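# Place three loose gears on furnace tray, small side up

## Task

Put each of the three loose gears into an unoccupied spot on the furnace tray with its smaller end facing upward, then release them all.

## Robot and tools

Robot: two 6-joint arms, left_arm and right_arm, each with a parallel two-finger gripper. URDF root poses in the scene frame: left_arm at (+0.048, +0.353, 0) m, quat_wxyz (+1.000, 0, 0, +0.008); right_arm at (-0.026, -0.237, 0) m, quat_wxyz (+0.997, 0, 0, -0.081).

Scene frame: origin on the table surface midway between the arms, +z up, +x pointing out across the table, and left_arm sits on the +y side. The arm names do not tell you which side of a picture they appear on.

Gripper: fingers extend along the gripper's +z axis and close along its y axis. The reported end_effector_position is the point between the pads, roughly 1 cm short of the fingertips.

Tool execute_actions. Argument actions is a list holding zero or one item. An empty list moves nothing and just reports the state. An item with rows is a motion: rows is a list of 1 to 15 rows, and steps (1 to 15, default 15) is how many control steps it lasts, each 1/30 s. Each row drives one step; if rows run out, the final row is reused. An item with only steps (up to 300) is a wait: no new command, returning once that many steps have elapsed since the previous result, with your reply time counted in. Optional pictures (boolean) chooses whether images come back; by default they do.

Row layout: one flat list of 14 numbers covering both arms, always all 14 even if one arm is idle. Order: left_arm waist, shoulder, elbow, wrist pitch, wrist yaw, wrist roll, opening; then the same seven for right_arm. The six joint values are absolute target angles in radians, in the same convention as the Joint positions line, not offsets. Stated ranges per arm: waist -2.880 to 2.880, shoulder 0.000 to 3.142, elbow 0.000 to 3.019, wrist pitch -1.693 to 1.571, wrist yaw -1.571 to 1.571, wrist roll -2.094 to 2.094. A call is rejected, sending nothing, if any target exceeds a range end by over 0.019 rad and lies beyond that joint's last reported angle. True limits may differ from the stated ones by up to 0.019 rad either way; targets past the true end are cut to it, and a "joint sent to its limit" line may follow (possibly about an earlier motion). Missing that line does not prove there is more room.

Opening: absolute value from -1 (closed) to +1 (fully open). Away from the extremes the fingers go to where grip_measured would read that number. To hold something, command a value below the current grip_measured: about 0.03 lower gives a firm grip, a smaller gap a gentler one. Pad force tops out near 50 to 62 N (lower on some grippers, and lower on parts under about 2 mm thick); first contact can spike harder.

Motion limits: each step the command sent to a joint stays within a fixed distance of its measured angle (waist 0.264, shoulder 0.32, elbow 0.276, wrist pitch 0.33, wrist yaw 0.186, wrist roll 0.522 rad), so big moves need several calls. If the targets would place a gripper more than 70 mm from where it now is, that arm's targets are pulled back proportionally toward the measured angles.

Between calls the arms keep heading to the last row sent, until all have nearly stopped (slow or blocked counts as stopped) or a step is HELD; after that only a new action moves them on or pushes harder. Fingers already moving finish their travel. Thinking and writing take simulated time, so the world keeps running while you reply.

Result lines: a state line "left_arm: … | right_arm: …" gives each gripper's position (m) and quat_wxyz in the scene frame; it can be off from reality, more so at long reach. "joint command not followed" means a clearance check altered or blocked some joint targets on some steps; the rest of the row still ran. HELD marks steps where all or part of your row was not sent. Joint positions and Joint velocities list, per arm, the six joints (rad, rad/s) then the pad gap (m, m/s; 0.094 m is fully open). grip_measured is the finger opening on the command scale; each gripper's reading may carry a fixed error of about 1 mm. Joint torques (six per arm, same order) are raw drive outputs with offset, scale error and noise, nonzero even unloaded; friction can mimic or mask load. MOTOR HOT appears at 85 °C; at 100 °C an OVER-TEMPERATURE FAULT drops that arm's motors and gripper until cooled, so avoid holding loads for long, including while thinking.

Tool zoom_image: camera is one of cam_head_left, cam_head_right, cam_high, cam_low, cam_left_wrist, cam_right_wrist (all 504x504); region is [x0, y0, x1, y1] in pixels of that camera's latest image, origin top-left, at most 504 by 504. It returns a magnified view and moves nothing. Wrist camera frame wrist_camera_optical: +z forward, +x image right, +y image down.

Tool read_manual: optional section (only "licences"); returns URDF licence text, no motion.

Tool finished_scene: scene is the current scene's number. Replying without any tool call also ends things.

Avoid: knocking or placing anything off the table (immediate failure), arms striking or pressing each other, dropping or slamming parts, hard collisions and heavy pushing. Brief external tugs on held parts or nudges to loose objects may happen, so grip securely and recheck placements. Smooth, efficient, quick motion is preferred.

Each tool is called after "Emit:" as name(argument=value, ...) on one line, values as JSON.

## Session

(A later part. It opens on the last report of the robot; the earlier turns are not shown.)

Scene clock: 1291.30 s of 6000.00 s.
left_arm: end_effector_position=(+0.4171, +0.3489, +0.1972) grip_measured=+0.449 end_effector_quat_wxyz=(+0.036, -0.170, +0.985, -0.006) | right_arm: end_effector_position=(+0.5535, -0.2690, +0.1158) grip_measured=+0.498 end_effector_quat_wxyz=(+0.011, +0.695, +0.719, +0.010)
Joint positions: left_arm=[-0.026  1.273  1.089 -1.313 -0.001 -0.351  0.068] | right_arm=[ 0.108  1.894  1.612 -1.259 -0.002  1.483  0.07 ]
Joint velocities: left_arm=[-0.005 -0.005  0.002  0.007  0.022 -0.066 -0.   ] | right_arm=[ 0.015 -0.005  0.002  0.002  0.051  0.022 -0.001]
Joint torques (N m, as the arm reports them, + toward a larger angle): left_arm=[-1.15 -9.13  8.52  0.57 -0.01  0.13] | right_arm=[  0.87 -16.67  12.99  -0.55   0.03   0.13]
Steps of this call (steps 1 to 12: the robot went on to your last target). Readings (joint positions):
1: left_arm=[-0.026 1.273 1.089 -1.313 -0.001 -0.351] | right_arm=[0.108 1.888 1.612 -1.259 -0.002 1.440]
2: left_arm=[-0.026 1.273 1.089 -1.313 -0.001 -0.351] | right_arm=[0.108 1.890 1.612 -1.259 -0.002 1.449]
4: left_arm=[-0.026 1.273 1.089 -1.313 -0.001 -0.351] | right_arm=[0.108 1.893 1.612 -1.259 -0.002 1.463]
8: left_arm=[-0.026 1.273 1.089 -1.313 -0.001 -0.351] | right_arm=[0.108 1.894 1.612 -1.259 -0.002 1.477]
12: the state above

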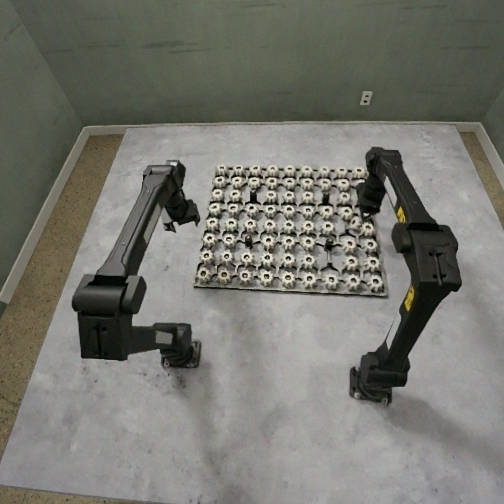

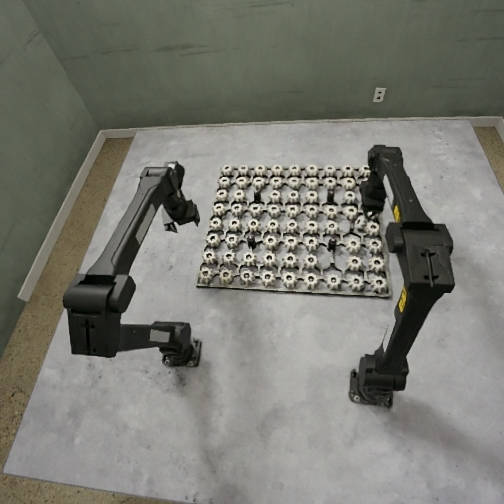

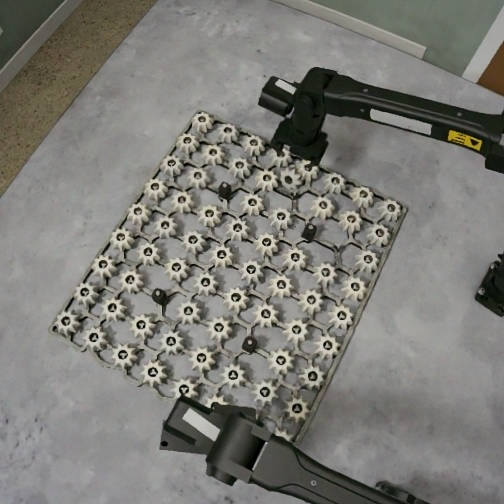

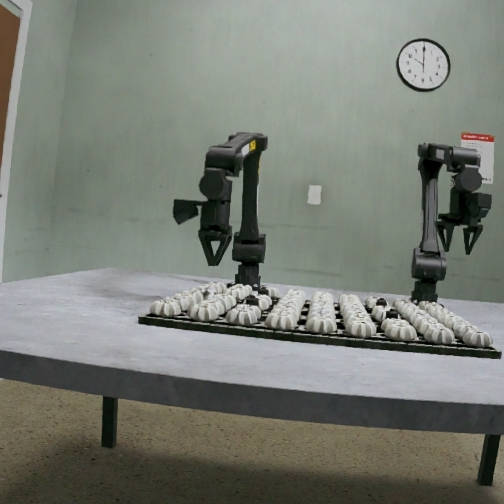

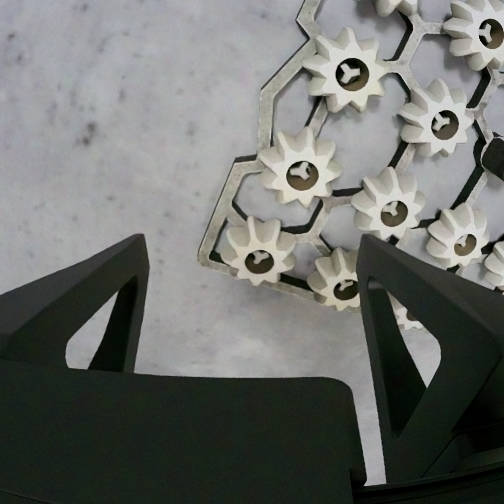

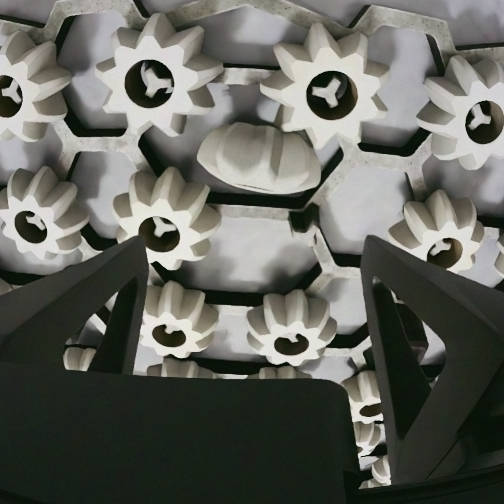

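Emit:
zoom_image(camera="cam_right_wrist", region=[150, 80, 380, 250])

Emit:
zoom_image(camera="cam_high", region=[240, 130, 350, 230])

Region (150, 80, 380, 250) of cam_right_wrist's 504x504 image, scaled by 2.191, with more detail than that image has; it fills the top 373 rows of this view, and the rest is white.

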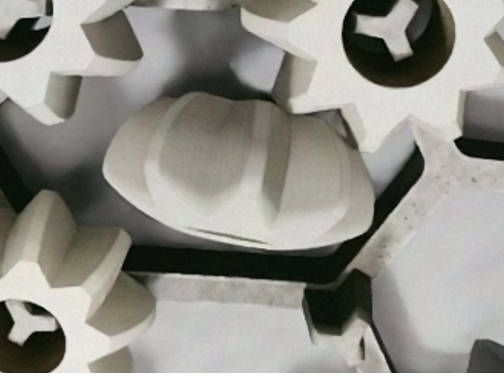

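Region (240, 130, 350, 230) of cam_high's 504x504 image, scaled by 4.582, with more detail than that image has; it fills the top 458 rows of this view, and the rest is white.

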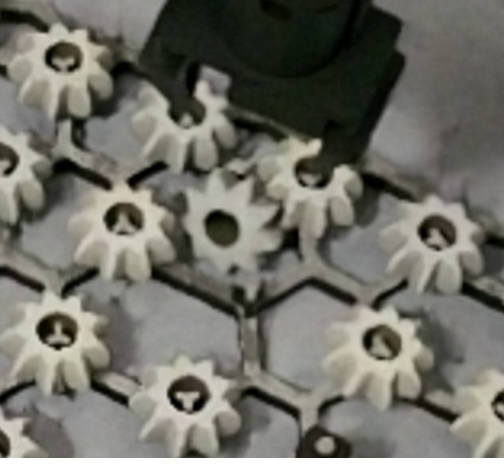

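Emit:
execute_actions(actions=[{"rows":[[-0.02,1.27,1.08,-1.32,0,-0.34,0.45,0.113,1.916,1.628,-1.255,-0.005,1.505,0.51],[-0.02,1.27,1.08,-1.32,0,-0.34,0.45,0.116,1.918,1.626,-1.252,-0.005,1.512,0.52],[-0.02,1.27,1.08,-1.32,0,-0.34,0.45,0.118,1.921,1.623,-1.248,-0.005,1.52,0.52],[-0.02,1.27,1.08,-1.32,0,-0.34,0.45,0.120,1.924,1.620,-1.243,-0.005,1.53,0.52],[-0.02,1.27,1.08,-1.32,0,-0.34,0.45,0.122,1.928,1.616,-1.237,-0.005,1.54,0.52],[-0.02,1.27,1.08,-1.32,0,-0.34,0.45,0.124,1.932,1.612,-1.230,-0.005,1.55,0.52],[-0.02,1.27,1.08,-1.32,0,-0.34,0.45,0.125,1.936,1.608,-1.222,-0.005,1.56,0.52],[-0.02,1.27,1.08,-1.32,0,-0.34,0.45,0.126,1.940,1.604,-1.214,-0.005,1.57,0.52],[-0.02,1.27,1.08,-1.32,0,-0.34,0.45,0.127,1.944,1.600,-1.206,-0.005,1.58,0.52],[-0.02,1.27,1.08,-1.32,0,-0.34,0.45,0.127,1.948,1.596,-1.198,-0.005,1.59,0.52],[-0.02,1.27,1.08,-1.32,0,-0.34,0.45,0.127,1.951,1.592,-1.190,-0.005,1.60,0.52],[-0.02,1.27,1.08,-1.32,0,-0.34,0.45,0.127,1.954,1.588,-1.183,-0.005,1.607,0.52],[-0.02,1.27,1.08,-1.32,0,-0.34,0.45,0.127,1.956,1.585,-1.177,-0.005,1.612,0.52],[-0.02,1.27,1.08,-1.32,0,-0.34,0.45,0.127,1.957,1.583,-1.172,-0.005,1.612,0.52],[-0.02,1.27,1.08,-1.32,0,-0.34,0.45,0.127,1.958,1.582,-1.170,-0.005,1.612,0.52]],"steps":15}], pictures=false)

Emit:
execute_actions(actions=[{"steps":14}])

Scene clock: 1332.93 s of 6000.00 s.
left_arm: end_effector_position=(+0.4171, +0.3489, +0.1972) grip_measured=+0.449 end_effector_quat_wxyz=(+0.036, -0.170, +0.985, -0.006) | right_arm: end_effector_position=(+0.5585, -0.2637, +0.0839) grip_measured=+0.517 end_effector_quat_wxyz=(+0.010, +0.725, +0.688, +0.011)
Joint positions: left_arm=[-0.026  1.273  1.089 -1.313 -0.001 -0.351  0.068] | right_arm=[ 0.118  1.932  1.581 -1.19  -0.002  1.578  0.071]
Joint velocities: left_arm=[-0.015 -0.005 -0.012 -0.002  0.007  0.051  0.   ] | right_arm=[ 0.015  0.142 -0.11   0.125 -0.007  0.095  0.001]
Joint torques (N m, as the arm reports them, + toward a larger angle): left_arm=[-1.12 -9.23  8.5   0.59 -0.01  0.13] | right_arm=[  1.14 -17.1    9.25   0.19   0.06   0.19]
Steps of this call (steps 1 to 30: the robot went on to your last target; steps 31 to 90: nothing new was sent; then 38.13 s passed at rest; steps 91 to 105: all 15 steps of this action). Readings (joint positions):
91: left_arm=[-0.026 1.273 1.089 -1.313 -0.001 -0.351] | right_arm=[0.108 1.894 1.612 -1.259 -0.002 1.488]
92: left_arm=[-0.026 1.273 1.089 -1.313 -0.001 -0.351] | right_arm=[0.108 1.894 1.612 -1.259 -0.002 1.490]
94: left_arm=[-0.026 1.273 1.089 -1.313 -0.001 -0.351] | right_arm=[0.108 1.895 1.612 -1.258 -0.002 1.498]
98: left_arm=[-0.026 1.273 1.089 -1.313 -0.001 -0.351] | right_arm=[0.110 1.901 1.609 -1.238 -0.002 1.525]
105: the state above

Scene clock: 1333.40 s of 6000.00 s.
left_arm: end_effector_position=(+0.4171, +0.3489, +0.1972) grip_measured=+0.449 end_effector_quat_wxyz=(+0.036, -0.170, +0.985, -0.006) | right_arm: end_effector_position=(+0.5567, -0.2634, +0.0718) grip_measured=+0.517 end_effector_quat_wxyz=(+0.005, +0.732, +0.681, +0.006)
Joint positions: left_arm=[-0.026  1.273  1.089 -1.313 -0.001 -0.351  0.068] | right_arm=[ 0.118  1.948  1.573 -1.181 -0.002  1.598  0.071]
Joint velocities: left_arm=[-0.024 -0.015 -0.012 -0.032  0.007  0.066 -0.001] | right_arm=[-0.015  0.024  0.007 -0.002 -0.007  0.051 -0.001]
Joint torques (N m, as the arm reports them, + toward a larger angle): left_arm=[-1.04 -9.14  8.51  0.59 -0.01  0.12] | right_arm=[  2.03 -17.22   9.43   0.42  -0.04   0.14]
Steps of this call (steps 1 to 14: the robot went on to your last target). Readings (joint positions):
1: left_arm=[-0.026 1.273 1.089 -1.313 -0.001 -0.351] | right_arm=[0.118 1.936 1.578 -1.186 -0.002 1.583]
2: left_arm=[-0.026 1.273 1.089 -1.313 -0.001 -0.351] | right_arm=[0.118 1.941 1.576 -1.184 -0.002 1.586]
4: left_arm=[-0.026 1.273 1.089 -1.313 -0.001 -0.351] | right_arm=[0.118 1.947 1.573 -1.183 -0.002 1.591]
8: left_arm=[-0.026 1.273 1.089 -1.313 -0.001 -0.351] | right_arm=[0.118 1.948 1.573 -1.182 -0.002 1.596]
14: the state above

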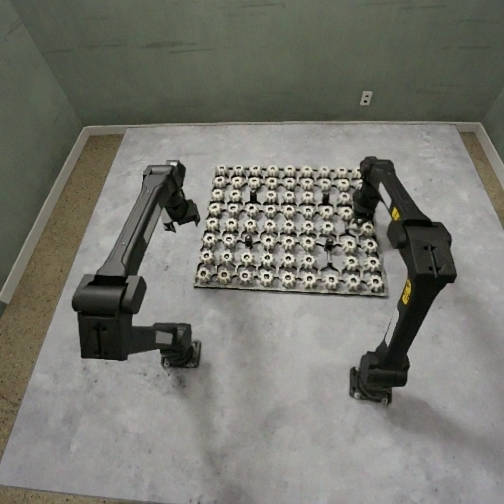

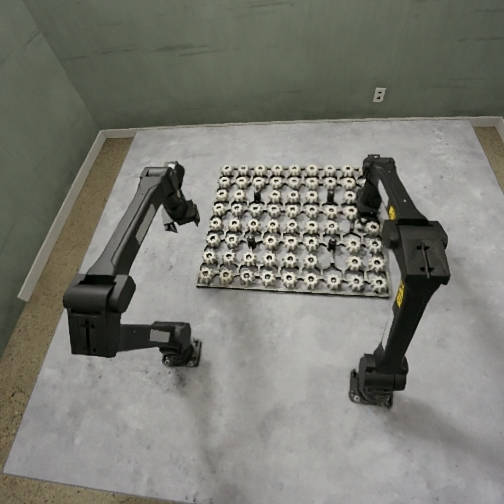

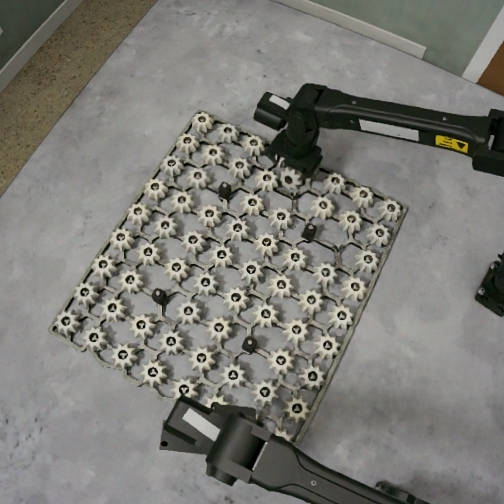

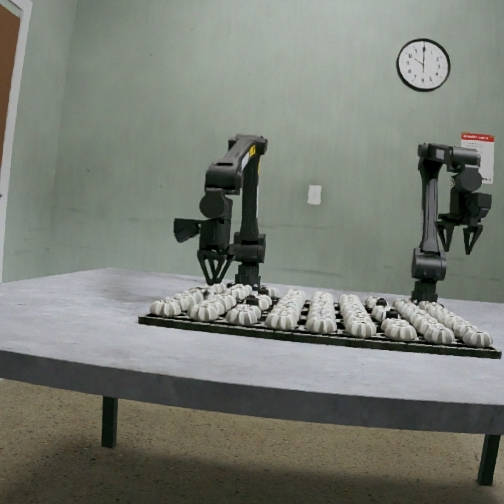

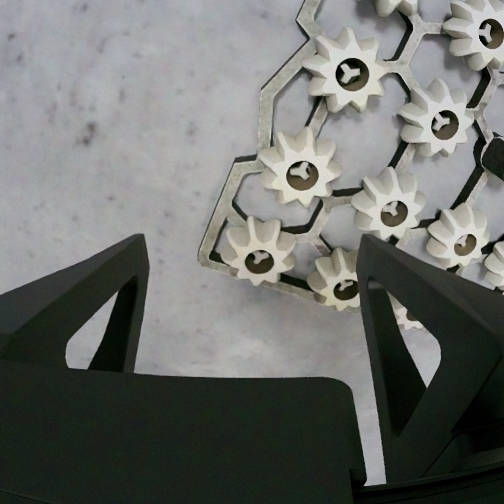

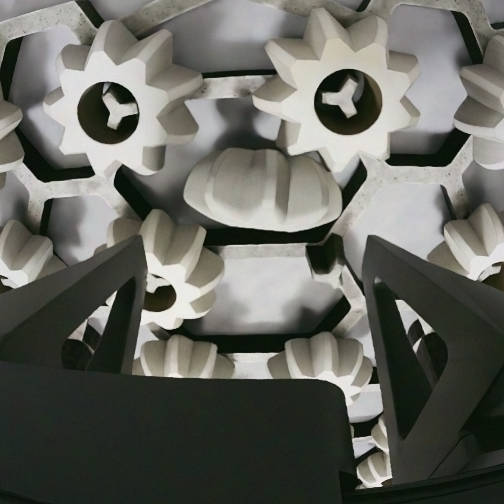

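Emit:
execute_actions(actions=[{"rows":[[-0.02,1.27,1.08,-1.32,0,-0.34,0.45,0.115,1.960,1.580,-1.170,-0.005,1.62,0.52],[-0.02,1.27,1.08,-1.32,0,-0.34,0.45,0.109,1.961,1.579,-1.170,-0.005,1.63,0.52],[-0.02,1.27,1.08,-1.32,0,-0.34,0.45,0.106,1.962,1.578,-1.170,-0.005,1.64,0.52],[-0.02,1.27,1.08,-1.32,0,-0.34,0.45,0.104,1.963,1.577,-1.170,-0.005,1.647,0.52],[-0.02,1.27,1.08,-1.32,0,-0.34,0.45,0.102,1.964,1.576,-1.170,-0.005,1.652,0.52],[-0.02,1.27,1.08,-1.32,0,-0.34,0.45,0.100,1.965,1.575,-1.170,-0.005,1.652,0.52],[-0.02,1.27,1.08,-1.32,0,-0.34,0.45,0.099,1.966,1.574,-1.170,-0.005,1.652,0.52],[-0.02,1.27,1.08,-1.32,0,-0.34,0.45,0.098,1.967,1.573,-1.169,-0.005,1.652,0.52],[-0.02,1.27,1.08,-1.32,0,-0.34,0.45,0.098,1.968,1.572,-1.168,-0.005,1.652,0.52],[-0.02,1.27,1.08,-1.32,0,-0.34,0.45,0.098,1.969,1.571,-1.166,-0.005,1.652,0.52],[-0.02,1.27,1.08,-1.32,0,-0.34,0.45,0.098,1.970,1.570,-1.164,-0.005,1.652,0.52],[-0.02,1.27,1.08,-1.32,0,-0.34,0.45,0.098,1.971,1.569,-1.162,-0.005,1.652,0.52],[-0.02,1.27,1.08,-1.32,0,-0.34,0.45,0.098,1.972,1.568,-1.160,-0.005,1.652,0.52]],"steps":15}], pictures=false)

Emit:
execute_actions(actions=[{"steps":8}])

Scene clock: 1355.00 s of 6000.00 s.
left_arm: end_effector_position=(+0.4171, +0.3489, +0.1972) grip_measured=+0.449 end_effector_quat_wxyz=(+0.036, -0.170, +0.985, -0.006) | right_arm: end_effector_position=(+0.5549, -0.2698, +0.0683) grip_measured=+0.517 end_effector_quat_wxyz=(+0.004, +0.749, +0.663, +0.005)
Joint positions: left_arm=[-0.026  1.273  1.089 -1.313 -0.001 -0.351  0.068] | right_arm=[ 0.107  1.948  1.564 -1.172 -0.002  1.637  0.071]
Joint velocities: left_arm=[-0.005  0.015 -0.002 -0.002 -0.037 -0.11  -0.   ] | right_arm=[-0.015 -0.005 -0.022 -0.002  0.022  0.007  0.   ]
Joint torques (N m, as the arm reports them, + toward a larger angle): left_arm=[-0.96 -9.16  8.54  0.59 -0.01  0.12] | right_arm=[  0.47 -16.22   9.25   0.39  -0.03   0.15]
Steps of this call (steps 1 to 30: the robot went on to your last target; steps 31 to 90: nothing new was sent; then 18.10 s passed at rest; steps 91 to 105: all 15 steps of this action). Readings (joint positions):
91: left_arm=[-0.026 1.273 1.089 -1.313 -0.001 -0.351] | right_arm=[0.118 1.948 1.573 -1.181 -0.002 1.601]
92: left_arm=[-0.026 1.273 1.089 -1.313 -0.001 -0.351] | right_arm=[0.118 1.948 1.573 -1.181 -0.002 1.603]
94: left_arm=[-0.026 1.273 1.089 -1.313 -0.001 -0.351] | right_arm=[0.118 1.948 1.573 -1.181 -0.002 1.613]
98: left_arm=[-0.026 1.273 1.089 -1.313 -0.001 -0.351] | right_arm=[0.115 1.948 1.572 -1.181 -0.002 1.628]
105: the state above

Scene clock: 1355.27 s of 6000.00 s.
left_arm: end_effector_position=(+0.4171, +0.3489, +0.1972) grip_measured=+0.449 end_effector_quat_wxyz=(+0.036, -0.170, +0.985, -0.006) | right_arm: end_effector_position=(+0.5550, -0.2700, +0.0678) grip_measured=+0.517 end_effector_quat_wxyz=(+0.004, +0.750, +0.662, +0.006)
Joint positions: left_arm=[-0.026  1.273  1.089 -1.313 -0.001 -0.351  0.068] | right_arm=[ 0.107  1.949  1.563 -1.171 -0.002  1.639  0.071]
Joint velocities: left_arm=[-0.015 -0.015 -0.017 -0.012 -0.037  0.125 -0.   ] | right_arm=[ 0.015 -0.005 -0.017  0.012 -0.037 -0.022  0.   ]
Joint torques (N m, as the arm reports them, + toward a larger angle): left_arm=[-0.98 -9.27  8.51  0.57 -0.02  0.13] | right_arm=[  0.29 -16.17   9.     0.37   0.     0.2 ]
Steps of this call (steps 1 to 8: the robot went on to your last target). Readings (joint positions):
1: left_arm=[-0.026 1.273 1.089 -1.313 -0.001 -0.351] | right_arm=[0.107 1.949 1.564 -1.172 -0.002 1.637]
2: left_arm=[-0.026 1.273 1.089 -1.313 -0.001 -0.351] | right_arm=[0.107 1.949 1.563 -1.172 -0.002 1.638]
4: left_arm=[-0.026 1.273 1.089 -1.313 -0.001 -0.351] | right_arm=[0.107 1.949 1.563 -1.171 -0.002 1.638]
8: the state above

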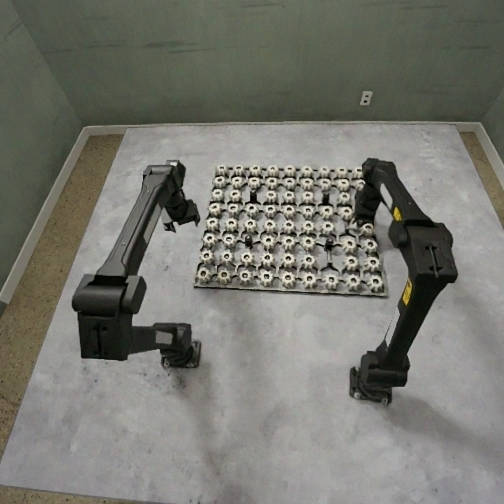

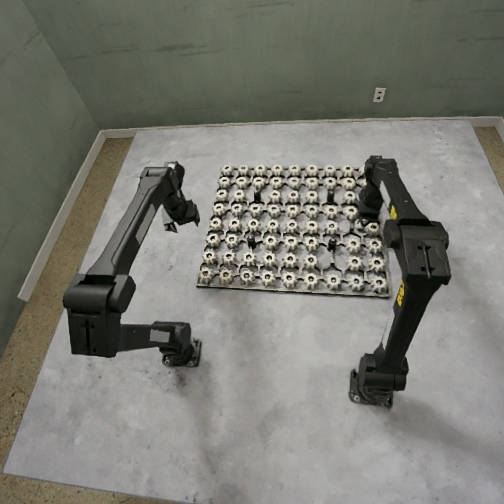

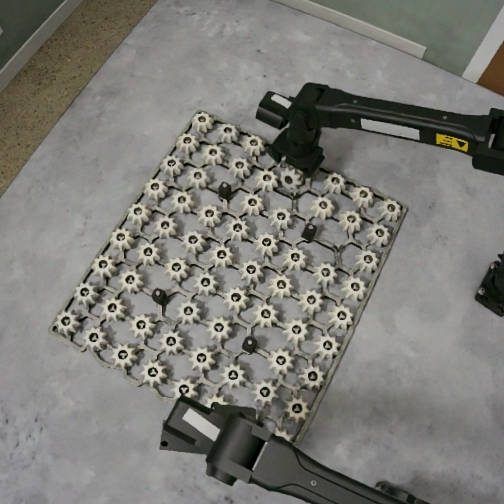

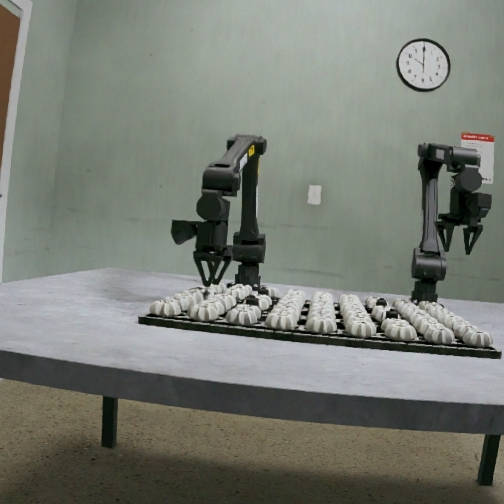

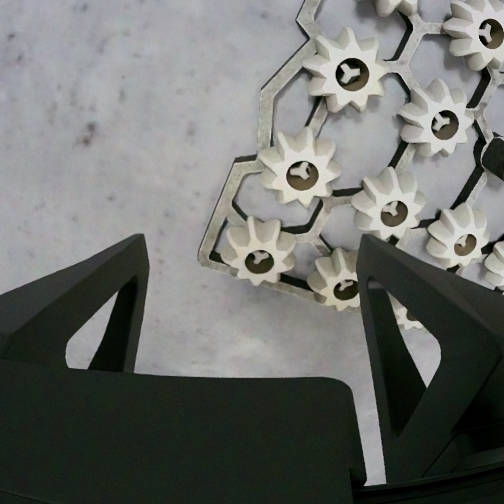

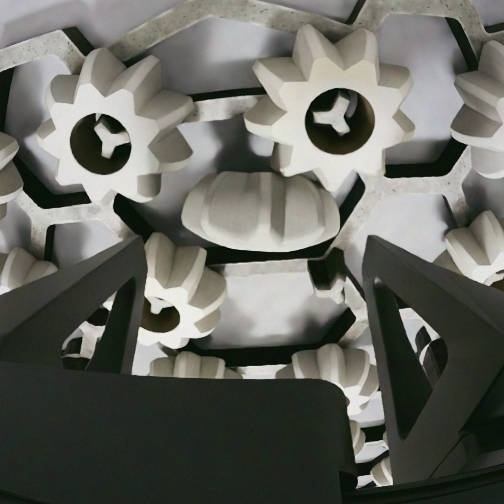

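Emit:
execute_actions(actions=[{"rows":[[-0.02,1.27,1.08,-1.32,0,-0.34,0.45,0.098,1.974,1.566,-1.160,-0.005,1.652,0.52],[-0.02,1.27,1.08,-1.32,0,-0.34,0.45,0.098,1.976,1.564,-1.160,-0.005,1.652,0.52],[-0.02,1.27,1.08,-1.32,0,-0.34,0.45,0.098,1.978,1.562,-1.160,-0.005,1.652,0.52],[-0.02,1.27,1.08,-1.32,0,-0.34,0.45,0.098,1.980,1.560,-1.160,-0.005,1.652,0.52],[-0.02,1.27,1.08,-1.32,0,-0.34,0.45,0.098,1.982,1.558,-1.159,-0.005,1.652,0.52],[-0.02,1.27,1.08,-1.32,0,-0.34,0.45,0.098,1.984,1.556,-1.157,-0.005,1.652,0.52],[-0.02,1.27,1.08,-1.32,0,-0.34,0.45,0.098,1.986,1.554,-1.154,-0.005,1.652,0.52],[-0.02,1.27,1.08,-1.32,0,-0.34,0.45,0.098,1.988,1.552,-1.150,-0.005,1.652,0.52],[-0.02,1.27,1.08,-1.32,0,-0.34,0.45,0.098,1.990,1.550,-1.146,-0.005,1.652,0.52],[-0.02,1.27,1.08,-1.32,0,-0.34,0.45,0.098,1.992,1.548,-1.142,-0.005,1.652,0.52],[-0.02,1.27,1.08,-1.32,0,-0.34,0.45,0.098,1.994,1.546,-1.138,-0.005,1.652,0.52],[-0.02,1.27,1.08,-1.32,0,-0.34,0.45,0.098,1.995,1.544,-1.134,-0.005,1.652,0.52],[-0.02,1.27,1.08,-1.32,0,-0.34,0.45,0.098,1.996,1.543,-1.130,-0.005,1.652,0.52],[-0.02,1.27,1.08,-1.32,0,-0.34,0.45,0.098,1.997,1.542,-1.126,-0.005,1.652,0.52],[-0.02,1.27,1.08,-1.32,0,-0.34,0.45,0.098,1.997,1.541,-1.122,-0.005,1.652,0.52]],"steps":15}], pictures=false)

Emit:
execute_actions(actions=[{"rows":[[-0.02,1.27,1.08,-1.32,0,-0.34,0.45,0.098,1.997,1.541,-1.119,-0.005,1.652,0.52],[-0.02,1.27,1.08,-1.32,0,-0.34,0.45,0.098,1.997,1.541,-1.116,-0.005,1.652,0.52]],"steps":12}])

Scene clock: 1368.53 s of 6000.00 s.
left_arm: end_effector_position=(+0.4171, +0.3489, +0.1972) grip_measured=+0.449 end_effector_quat_wxyz=(+0.036, -0.170, +0.985, -0.006) | right_arm: end_effector_position=(+0.5503, -0.2697, +0.0444) grip_measured=+0.517 end_effector_quat_wxyz=(-0.003, +0.750, +0.662, -0.002)
Joint positions: left_arm=[-0.026  1.273  1.089 -1.313 -0.001 -0.351  0.068] | right_arm=[ 0.107  1.975  1.538 -1.141 -0.002  1.639  0.071]
Joint velocities: left_arm=[ 0.015 -0.015 -0.012 -0.007 -0.007 -0.007 -0.001] | right_arm=[-0.005  0.083 -0.051  0.115 -0.051 -0.007  0.   ]
Joint torques (N m, as the arm reports them, + toward a larger angle): left_arm=[-1.01 -9.3   8.46  0.57 -0.02  0.12] | right_arm=[  0.28 -17.29   8.88   0.27  -0.02   0.15]
Steps of this call (steps 1 to 15: the robot went on to your last target; steps 16 to 90: nothing new was sent; then 9.77 s passed at rest; steps 91 to 105: all 15 steps of this action). Readings (joint positions):
91: left_arm=[-0.026 1.273 1.089 -1.313 -0.001 -0.351] | right_arm=[0.107 1.949 1.563 -1.171 -0.002 1.639]
92: left_arm=[-0.026 1.273 1.089 -1.313 -0.001 -0.351] | right_arm=[0.107 1.949 1.563 -1.171 -0.002 1.639]
94: left_arm=[-0.026 1.273 1.089 -1.313 -0.001 -0.351] | right_arm=[0.107 1.950 1.561 -1.171 -0.002 1.639]
98: left_arm=[-0.026 1.273 1.089 -1.313 -0.001 -0.351] | right_arm=[0.107 1.955 1.553 -1.166 -0.002 1.639]
105: the state above

Scene clock: 1368.93 s of 6000.00 s.
left_arm: end_effector_position=(+0.4171, +0.3489, +0.1972) grip_measured=+0.449 end_effector_quat_wxyz=(+0.036, -0.170, +0.985, -0.006) | right_arm: end_effector_position=(+0.5521, -0.2698, +0.0401) grip_measured=+0.517 end_effector_quat_wxyz=(-0.001, +0.750, +0.662, -0.000)
Joint positions: left_arm=[-0.026  1.273  1.089 -1.313 -0.001 -0.351  0.068] | right_arm=[ 0.107  1.981  1.535 -1.127 -0.002  1.639  0.071]
Joint velocities: left_arm=[-0.005  0.005  0.002  0.007  0.007 -0.007  0.   ] | right_arm=[ 0.005 -0.005 -0.002  0.002 -0.051 -0.007 -0.   ]
Joint torques (N m, as the arm reports them, + toward a larger angle): left_arm=[-0.98 -9.21  8.49  0.58 -0.02  0.12] | right_arm=[ -0.49 -16.94   8.7    0.42  -0.05   0.12]
Steps of this call (steps 1 to 12: all 12 steps of this action). Readings (joint positions):
1: left_arm=[-0.026 1.273 1.089 -1.313 -0.001 -0.351] | right_arm=[0.107 1.977 1.536 -1.137 -0.002 1.639]
2: left_arm=[-0.026 1.273 1.089 -1.313 -0.001 -0.351] | right_arm=[0.107 1.979 1.535 -1.134 -0.002 1.639]
4: left_arm=[-0.026 1.273 1.089 -1.313 -0.001 -0.351] | right_arm=[0.107 1.981 1.535 -1.129 -0.002 1.639]
8: left_arm=[-0.026 1.273 1.089 -1.313 -0.001 -0.351] | right_arm=[0.107 1.981 1.535 -1.127 -0.002 1.639]
12: the state above

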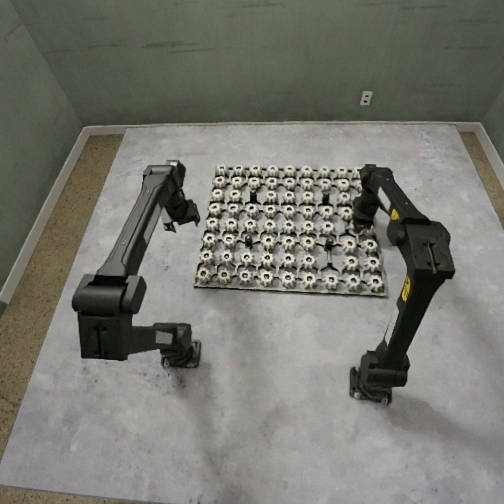

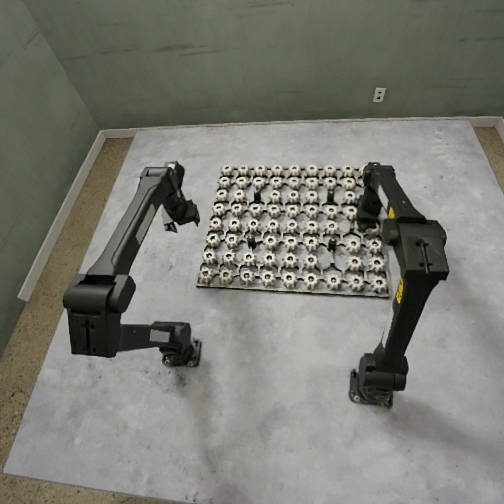

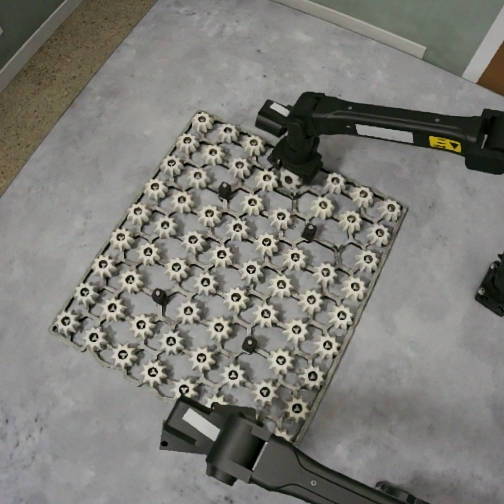

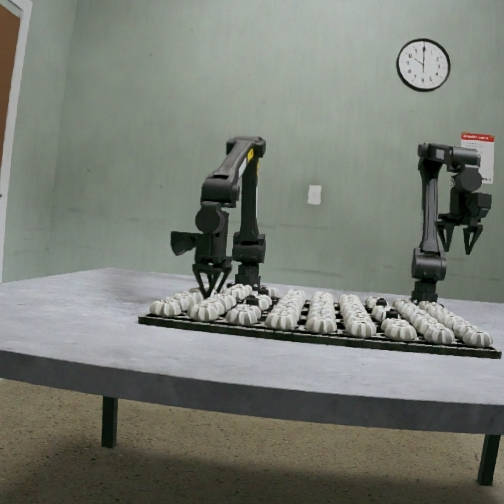

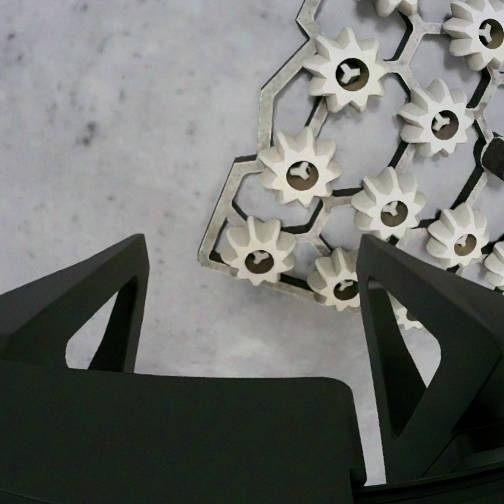

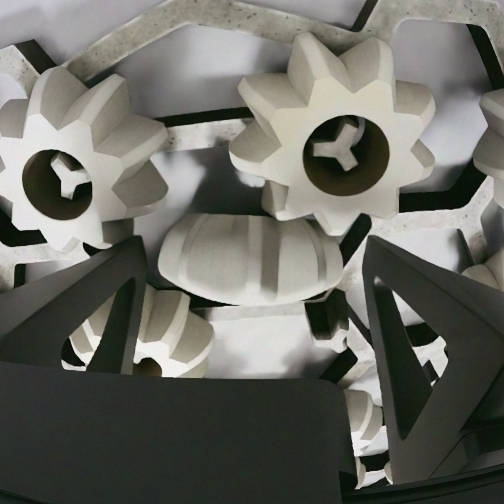

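Emit:
execute_actions(actions=[{"rows":[[-0.02,1.27,1.08,-1.32,0,-0.34,0.45,0.098,2.000,1.541,-1.114,-0.005,1.652,0.50],[-0.02,1.27,1.08,-1.32,0,-0.34,0.45,0.098,2.003,1.541,-1.112,-0.005,1.652,0.47],[-0.02,1.27,1.08,-1.32,0,-0.34,0.45,0.098,2.005,1.541,-1.110,-0.005,1.652,0.44],[-0.02,1.27,1.08,-1.32,0,-0.34,0.45,0.098,2.007,1.541,-1.110,-0.005,1.652,0.41],[-0.02,1.27,1.08,-1.32,0,-0.34,0.45,0.098,2.007,1.541,-1.110,-0.005,1.652,0.38],[-0.02,1.27,1.08,-1.32,0,-0.34,0.45,0.098,2.007,1.541,-1.110,-0.005,1.652,0.35],[-0.02,1.27,1.08,-1.32,0,-0.34,0.45,0.098,2.007,1.541,-1.110,-0.005,1.652,0.33],[-0.02,1.27,1.08,-1.32,0,-0.34,0.45,0.098,2.007,1.541,-1.110,-0.005,1.652,0.31],[-0.02,1.27,1.08,-1.32,0,-0.34,0.45,0.098,2.007,1.541,-1.110,-0.005,1.652,0.29],[-0.02,1.27,1.08,-1.32,0,-0.34,0.45,0.098,2.007,1.541,-1.110,-0.005,1.652,0.27],[-0.02,1.27,1.08,-1.32,0,-0.34,0.45,0.098,2.007,1.541,-1.110,-0.005,1.652,0.25],[-0.02,1.27,1.08,-1.32,0,-0.34,0.45,0.098,2.007,1.541,-1.110,-0.005,1.652,0.23],[-0.02,1.27,1.08,-1.32,0,-0.34,0.45,0.098,2.007,1.541,-1.110,-0.005,1.652,0.21],[-0.02,1.27,1.08,-1.32,0,-0.34,0.45,0.098,2.007,1.541,-1.110,-0.005,1.652,0.19],[-0.02,1.27,1.08,-1.32,0,-0.34,0.45,0.098,2.007,1.541,-1.110,-0.005,1.652,0.17]],"steps":15}], pictures=false)

Emit:
execute_actions(actions=[{"rows":[[-0.02,1.27,1.08,-1.32,0,-0.34,0.45,0.098,2.007,1.541,-1.110,-0.005,1.652,0.15],[-0.02,1.27,1.08,-1.32,0,-0.34,0.45,0.098,2.007,1.541,-1.110,-0.005,1.652,0.13]],"steps":8}])

Scene clock: 1388.50 s of 6000.00 s.
left_arm: end_effector_position=(+0.4171, +0.3489, +0.1972) grip_measured=+0.449 end_effector_quat_wxyz=(+0.036, -0.170, +0.985, -0.006) | right_arm: end_effector_position=(+0.5532, -0.2699, +0.0388) grip_measured=+0.229 end_effector_quat_wxyz=(-0.000, +0.750, +0.662, +0.001)
Joint positions: left_arm=[-0.026  1.273  1.089 -1.313 -0.001 -0.351  0.068] | right_arm=[ 0.107  1.983  1.535 -1.121 -0.002  1.64   0.058]
Joint velocities: left_arm=[-0.015  0.005  0.007 -0.007  0.007 -0.022 -0.   ] | right_arm=[ 0.015  0.005 -0.017  0.002 -0.022 -0.037 -0.   ]
Joint torques (N m, as the arm reports them, + toward a larger angle): left_arm=[-1.05 -9.23  8.5   0.6   0.    0.13] | right_arm=[ -0.29 -16.98   8.84   0.44   0.02   0.14]
Steps of this call (steps 1 to 15: the robot went on to your last target; steps 16 to 90: nothing new was sent; then 16.07 s passed at rest; steps 91 to 105: all 15 steps of this action). Readings (joint positions):
91: left_arm=[-0.026 1.273 1.089 -1.313 -0.001 -0.351] | right_arm=[0.107 1.981 1.535 -1.127 -0.002 1.639]
92: left_arm=[-0.026 1.273 1.089 -1.313 -0.001 -0.351] | right_arm=[0.107 1.981 1.535 -1.126 -0.002 1.639]
94: left_arm=[-0.026 1.273 1.089 -1.313 -0.001 -0.351] | right_arm=[0.107 1.981 1.535 -1.123 -0.002 1.639]
98: left_arm=[-0.026 1.273 1.089 -1.313 -0.001 -0.351] | right_arm=[0.107 1.982 1.535 -1.121 -0.002 1.639]
105: the state above

Scene clock: 1388.77 s of 6000.00 s.
left_arm: end_effector_position=(+0.4171, +0.3489, +0.1972) grip_measured=+0.449 end_effector_quat_wxyz=(+0.036, -0.170, +0.985, -0.006) | right_arm: end_effector_position=(+0.5532, -0.2699, +0.0388) grip_measured=+0.229 end_effector_quat_wxyz=(-0.000, +0.750, +0.662, +0.001)
Joint positions: left_arm=[-0.026  1.273  1.089 -1.313 -0.001 -0.351  0.068] | right_arm=[ 0.107  1.983  1.535 -1.121 -0.002  1.64   0.058]
Joint velocities: left_arm=[-0.005 -0.005 -0.002  0.002  0.007 -0.066 -0.   ] | right_arm=[-0.015 -0.024  0.002 -0.002 -0.037  0.007 -0.   ]
Joint torques (N m, as the arm reports them, + toward a larger angle): left_arm=[-1.09 -9.17  8.52  0.56 -0.02  0.13] | right_arm=[  0.6  -16.57   8.73   0.39  -0.02   0.19]
Steps of this call (steps 1 to 8: all 8 steps of this action). Readings (joint positions):
1: left_arm=[-0.026 1.273 1.089 -1.313 -0.001 -0.351] | right_arm=[0.107 1.983 1.535 -1.121 -0.002 1.640]
2: left_arm=[-0.026 1.273 1.089 -1.313 -0.001 -0.351] | right_arm=[0.107 1.983 1.535 -1.121 -0.002 1.640]
4: left_arm=[-0.026 1.273 1.089 -1.313 -0.001 -0.351] | right_arm=[0.107 1.983 1.535 -1.121 -0.002 1.640]
8: the state above

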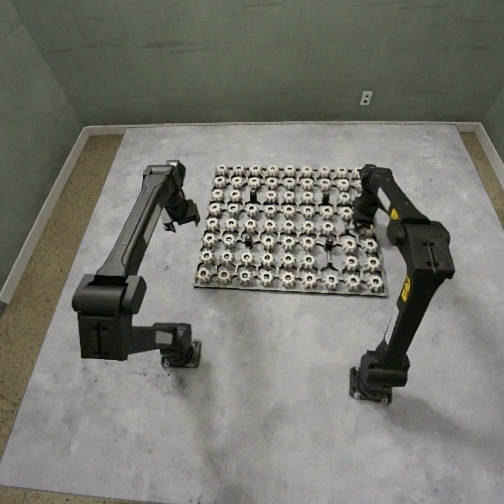

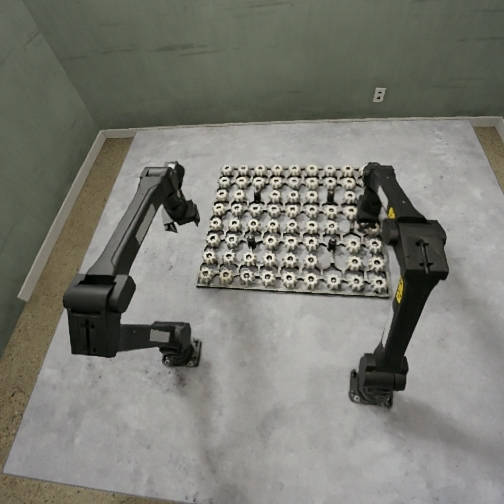

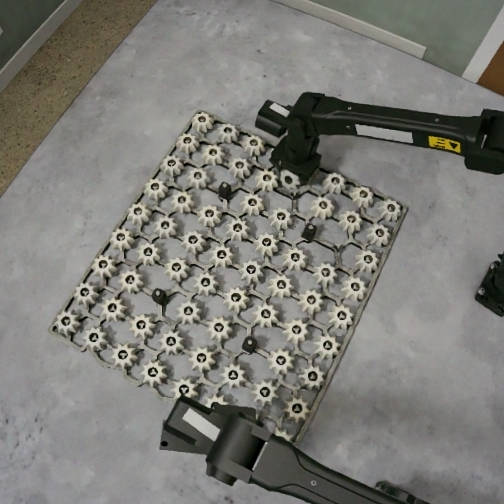

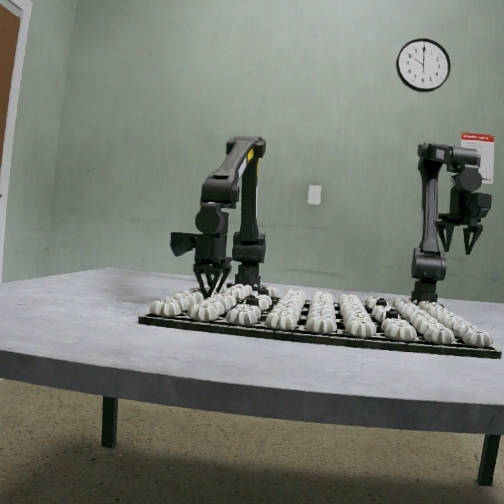

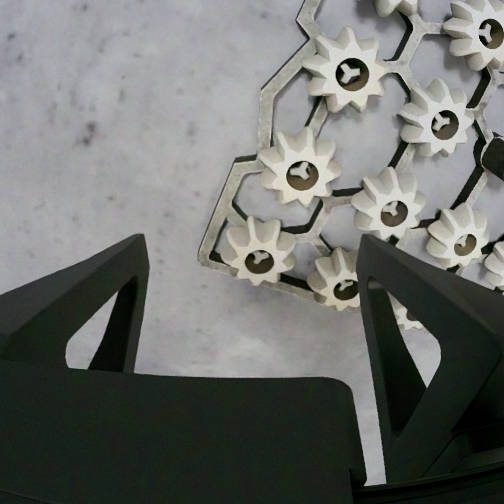

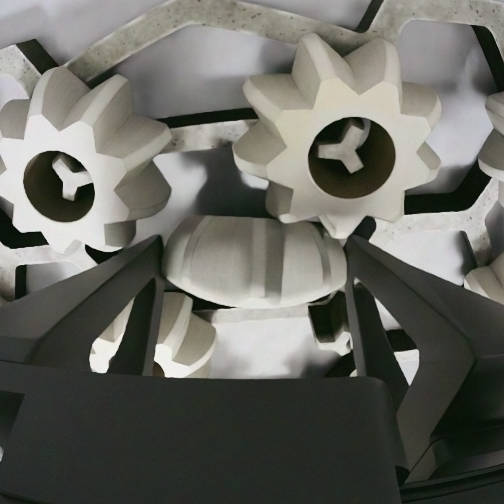

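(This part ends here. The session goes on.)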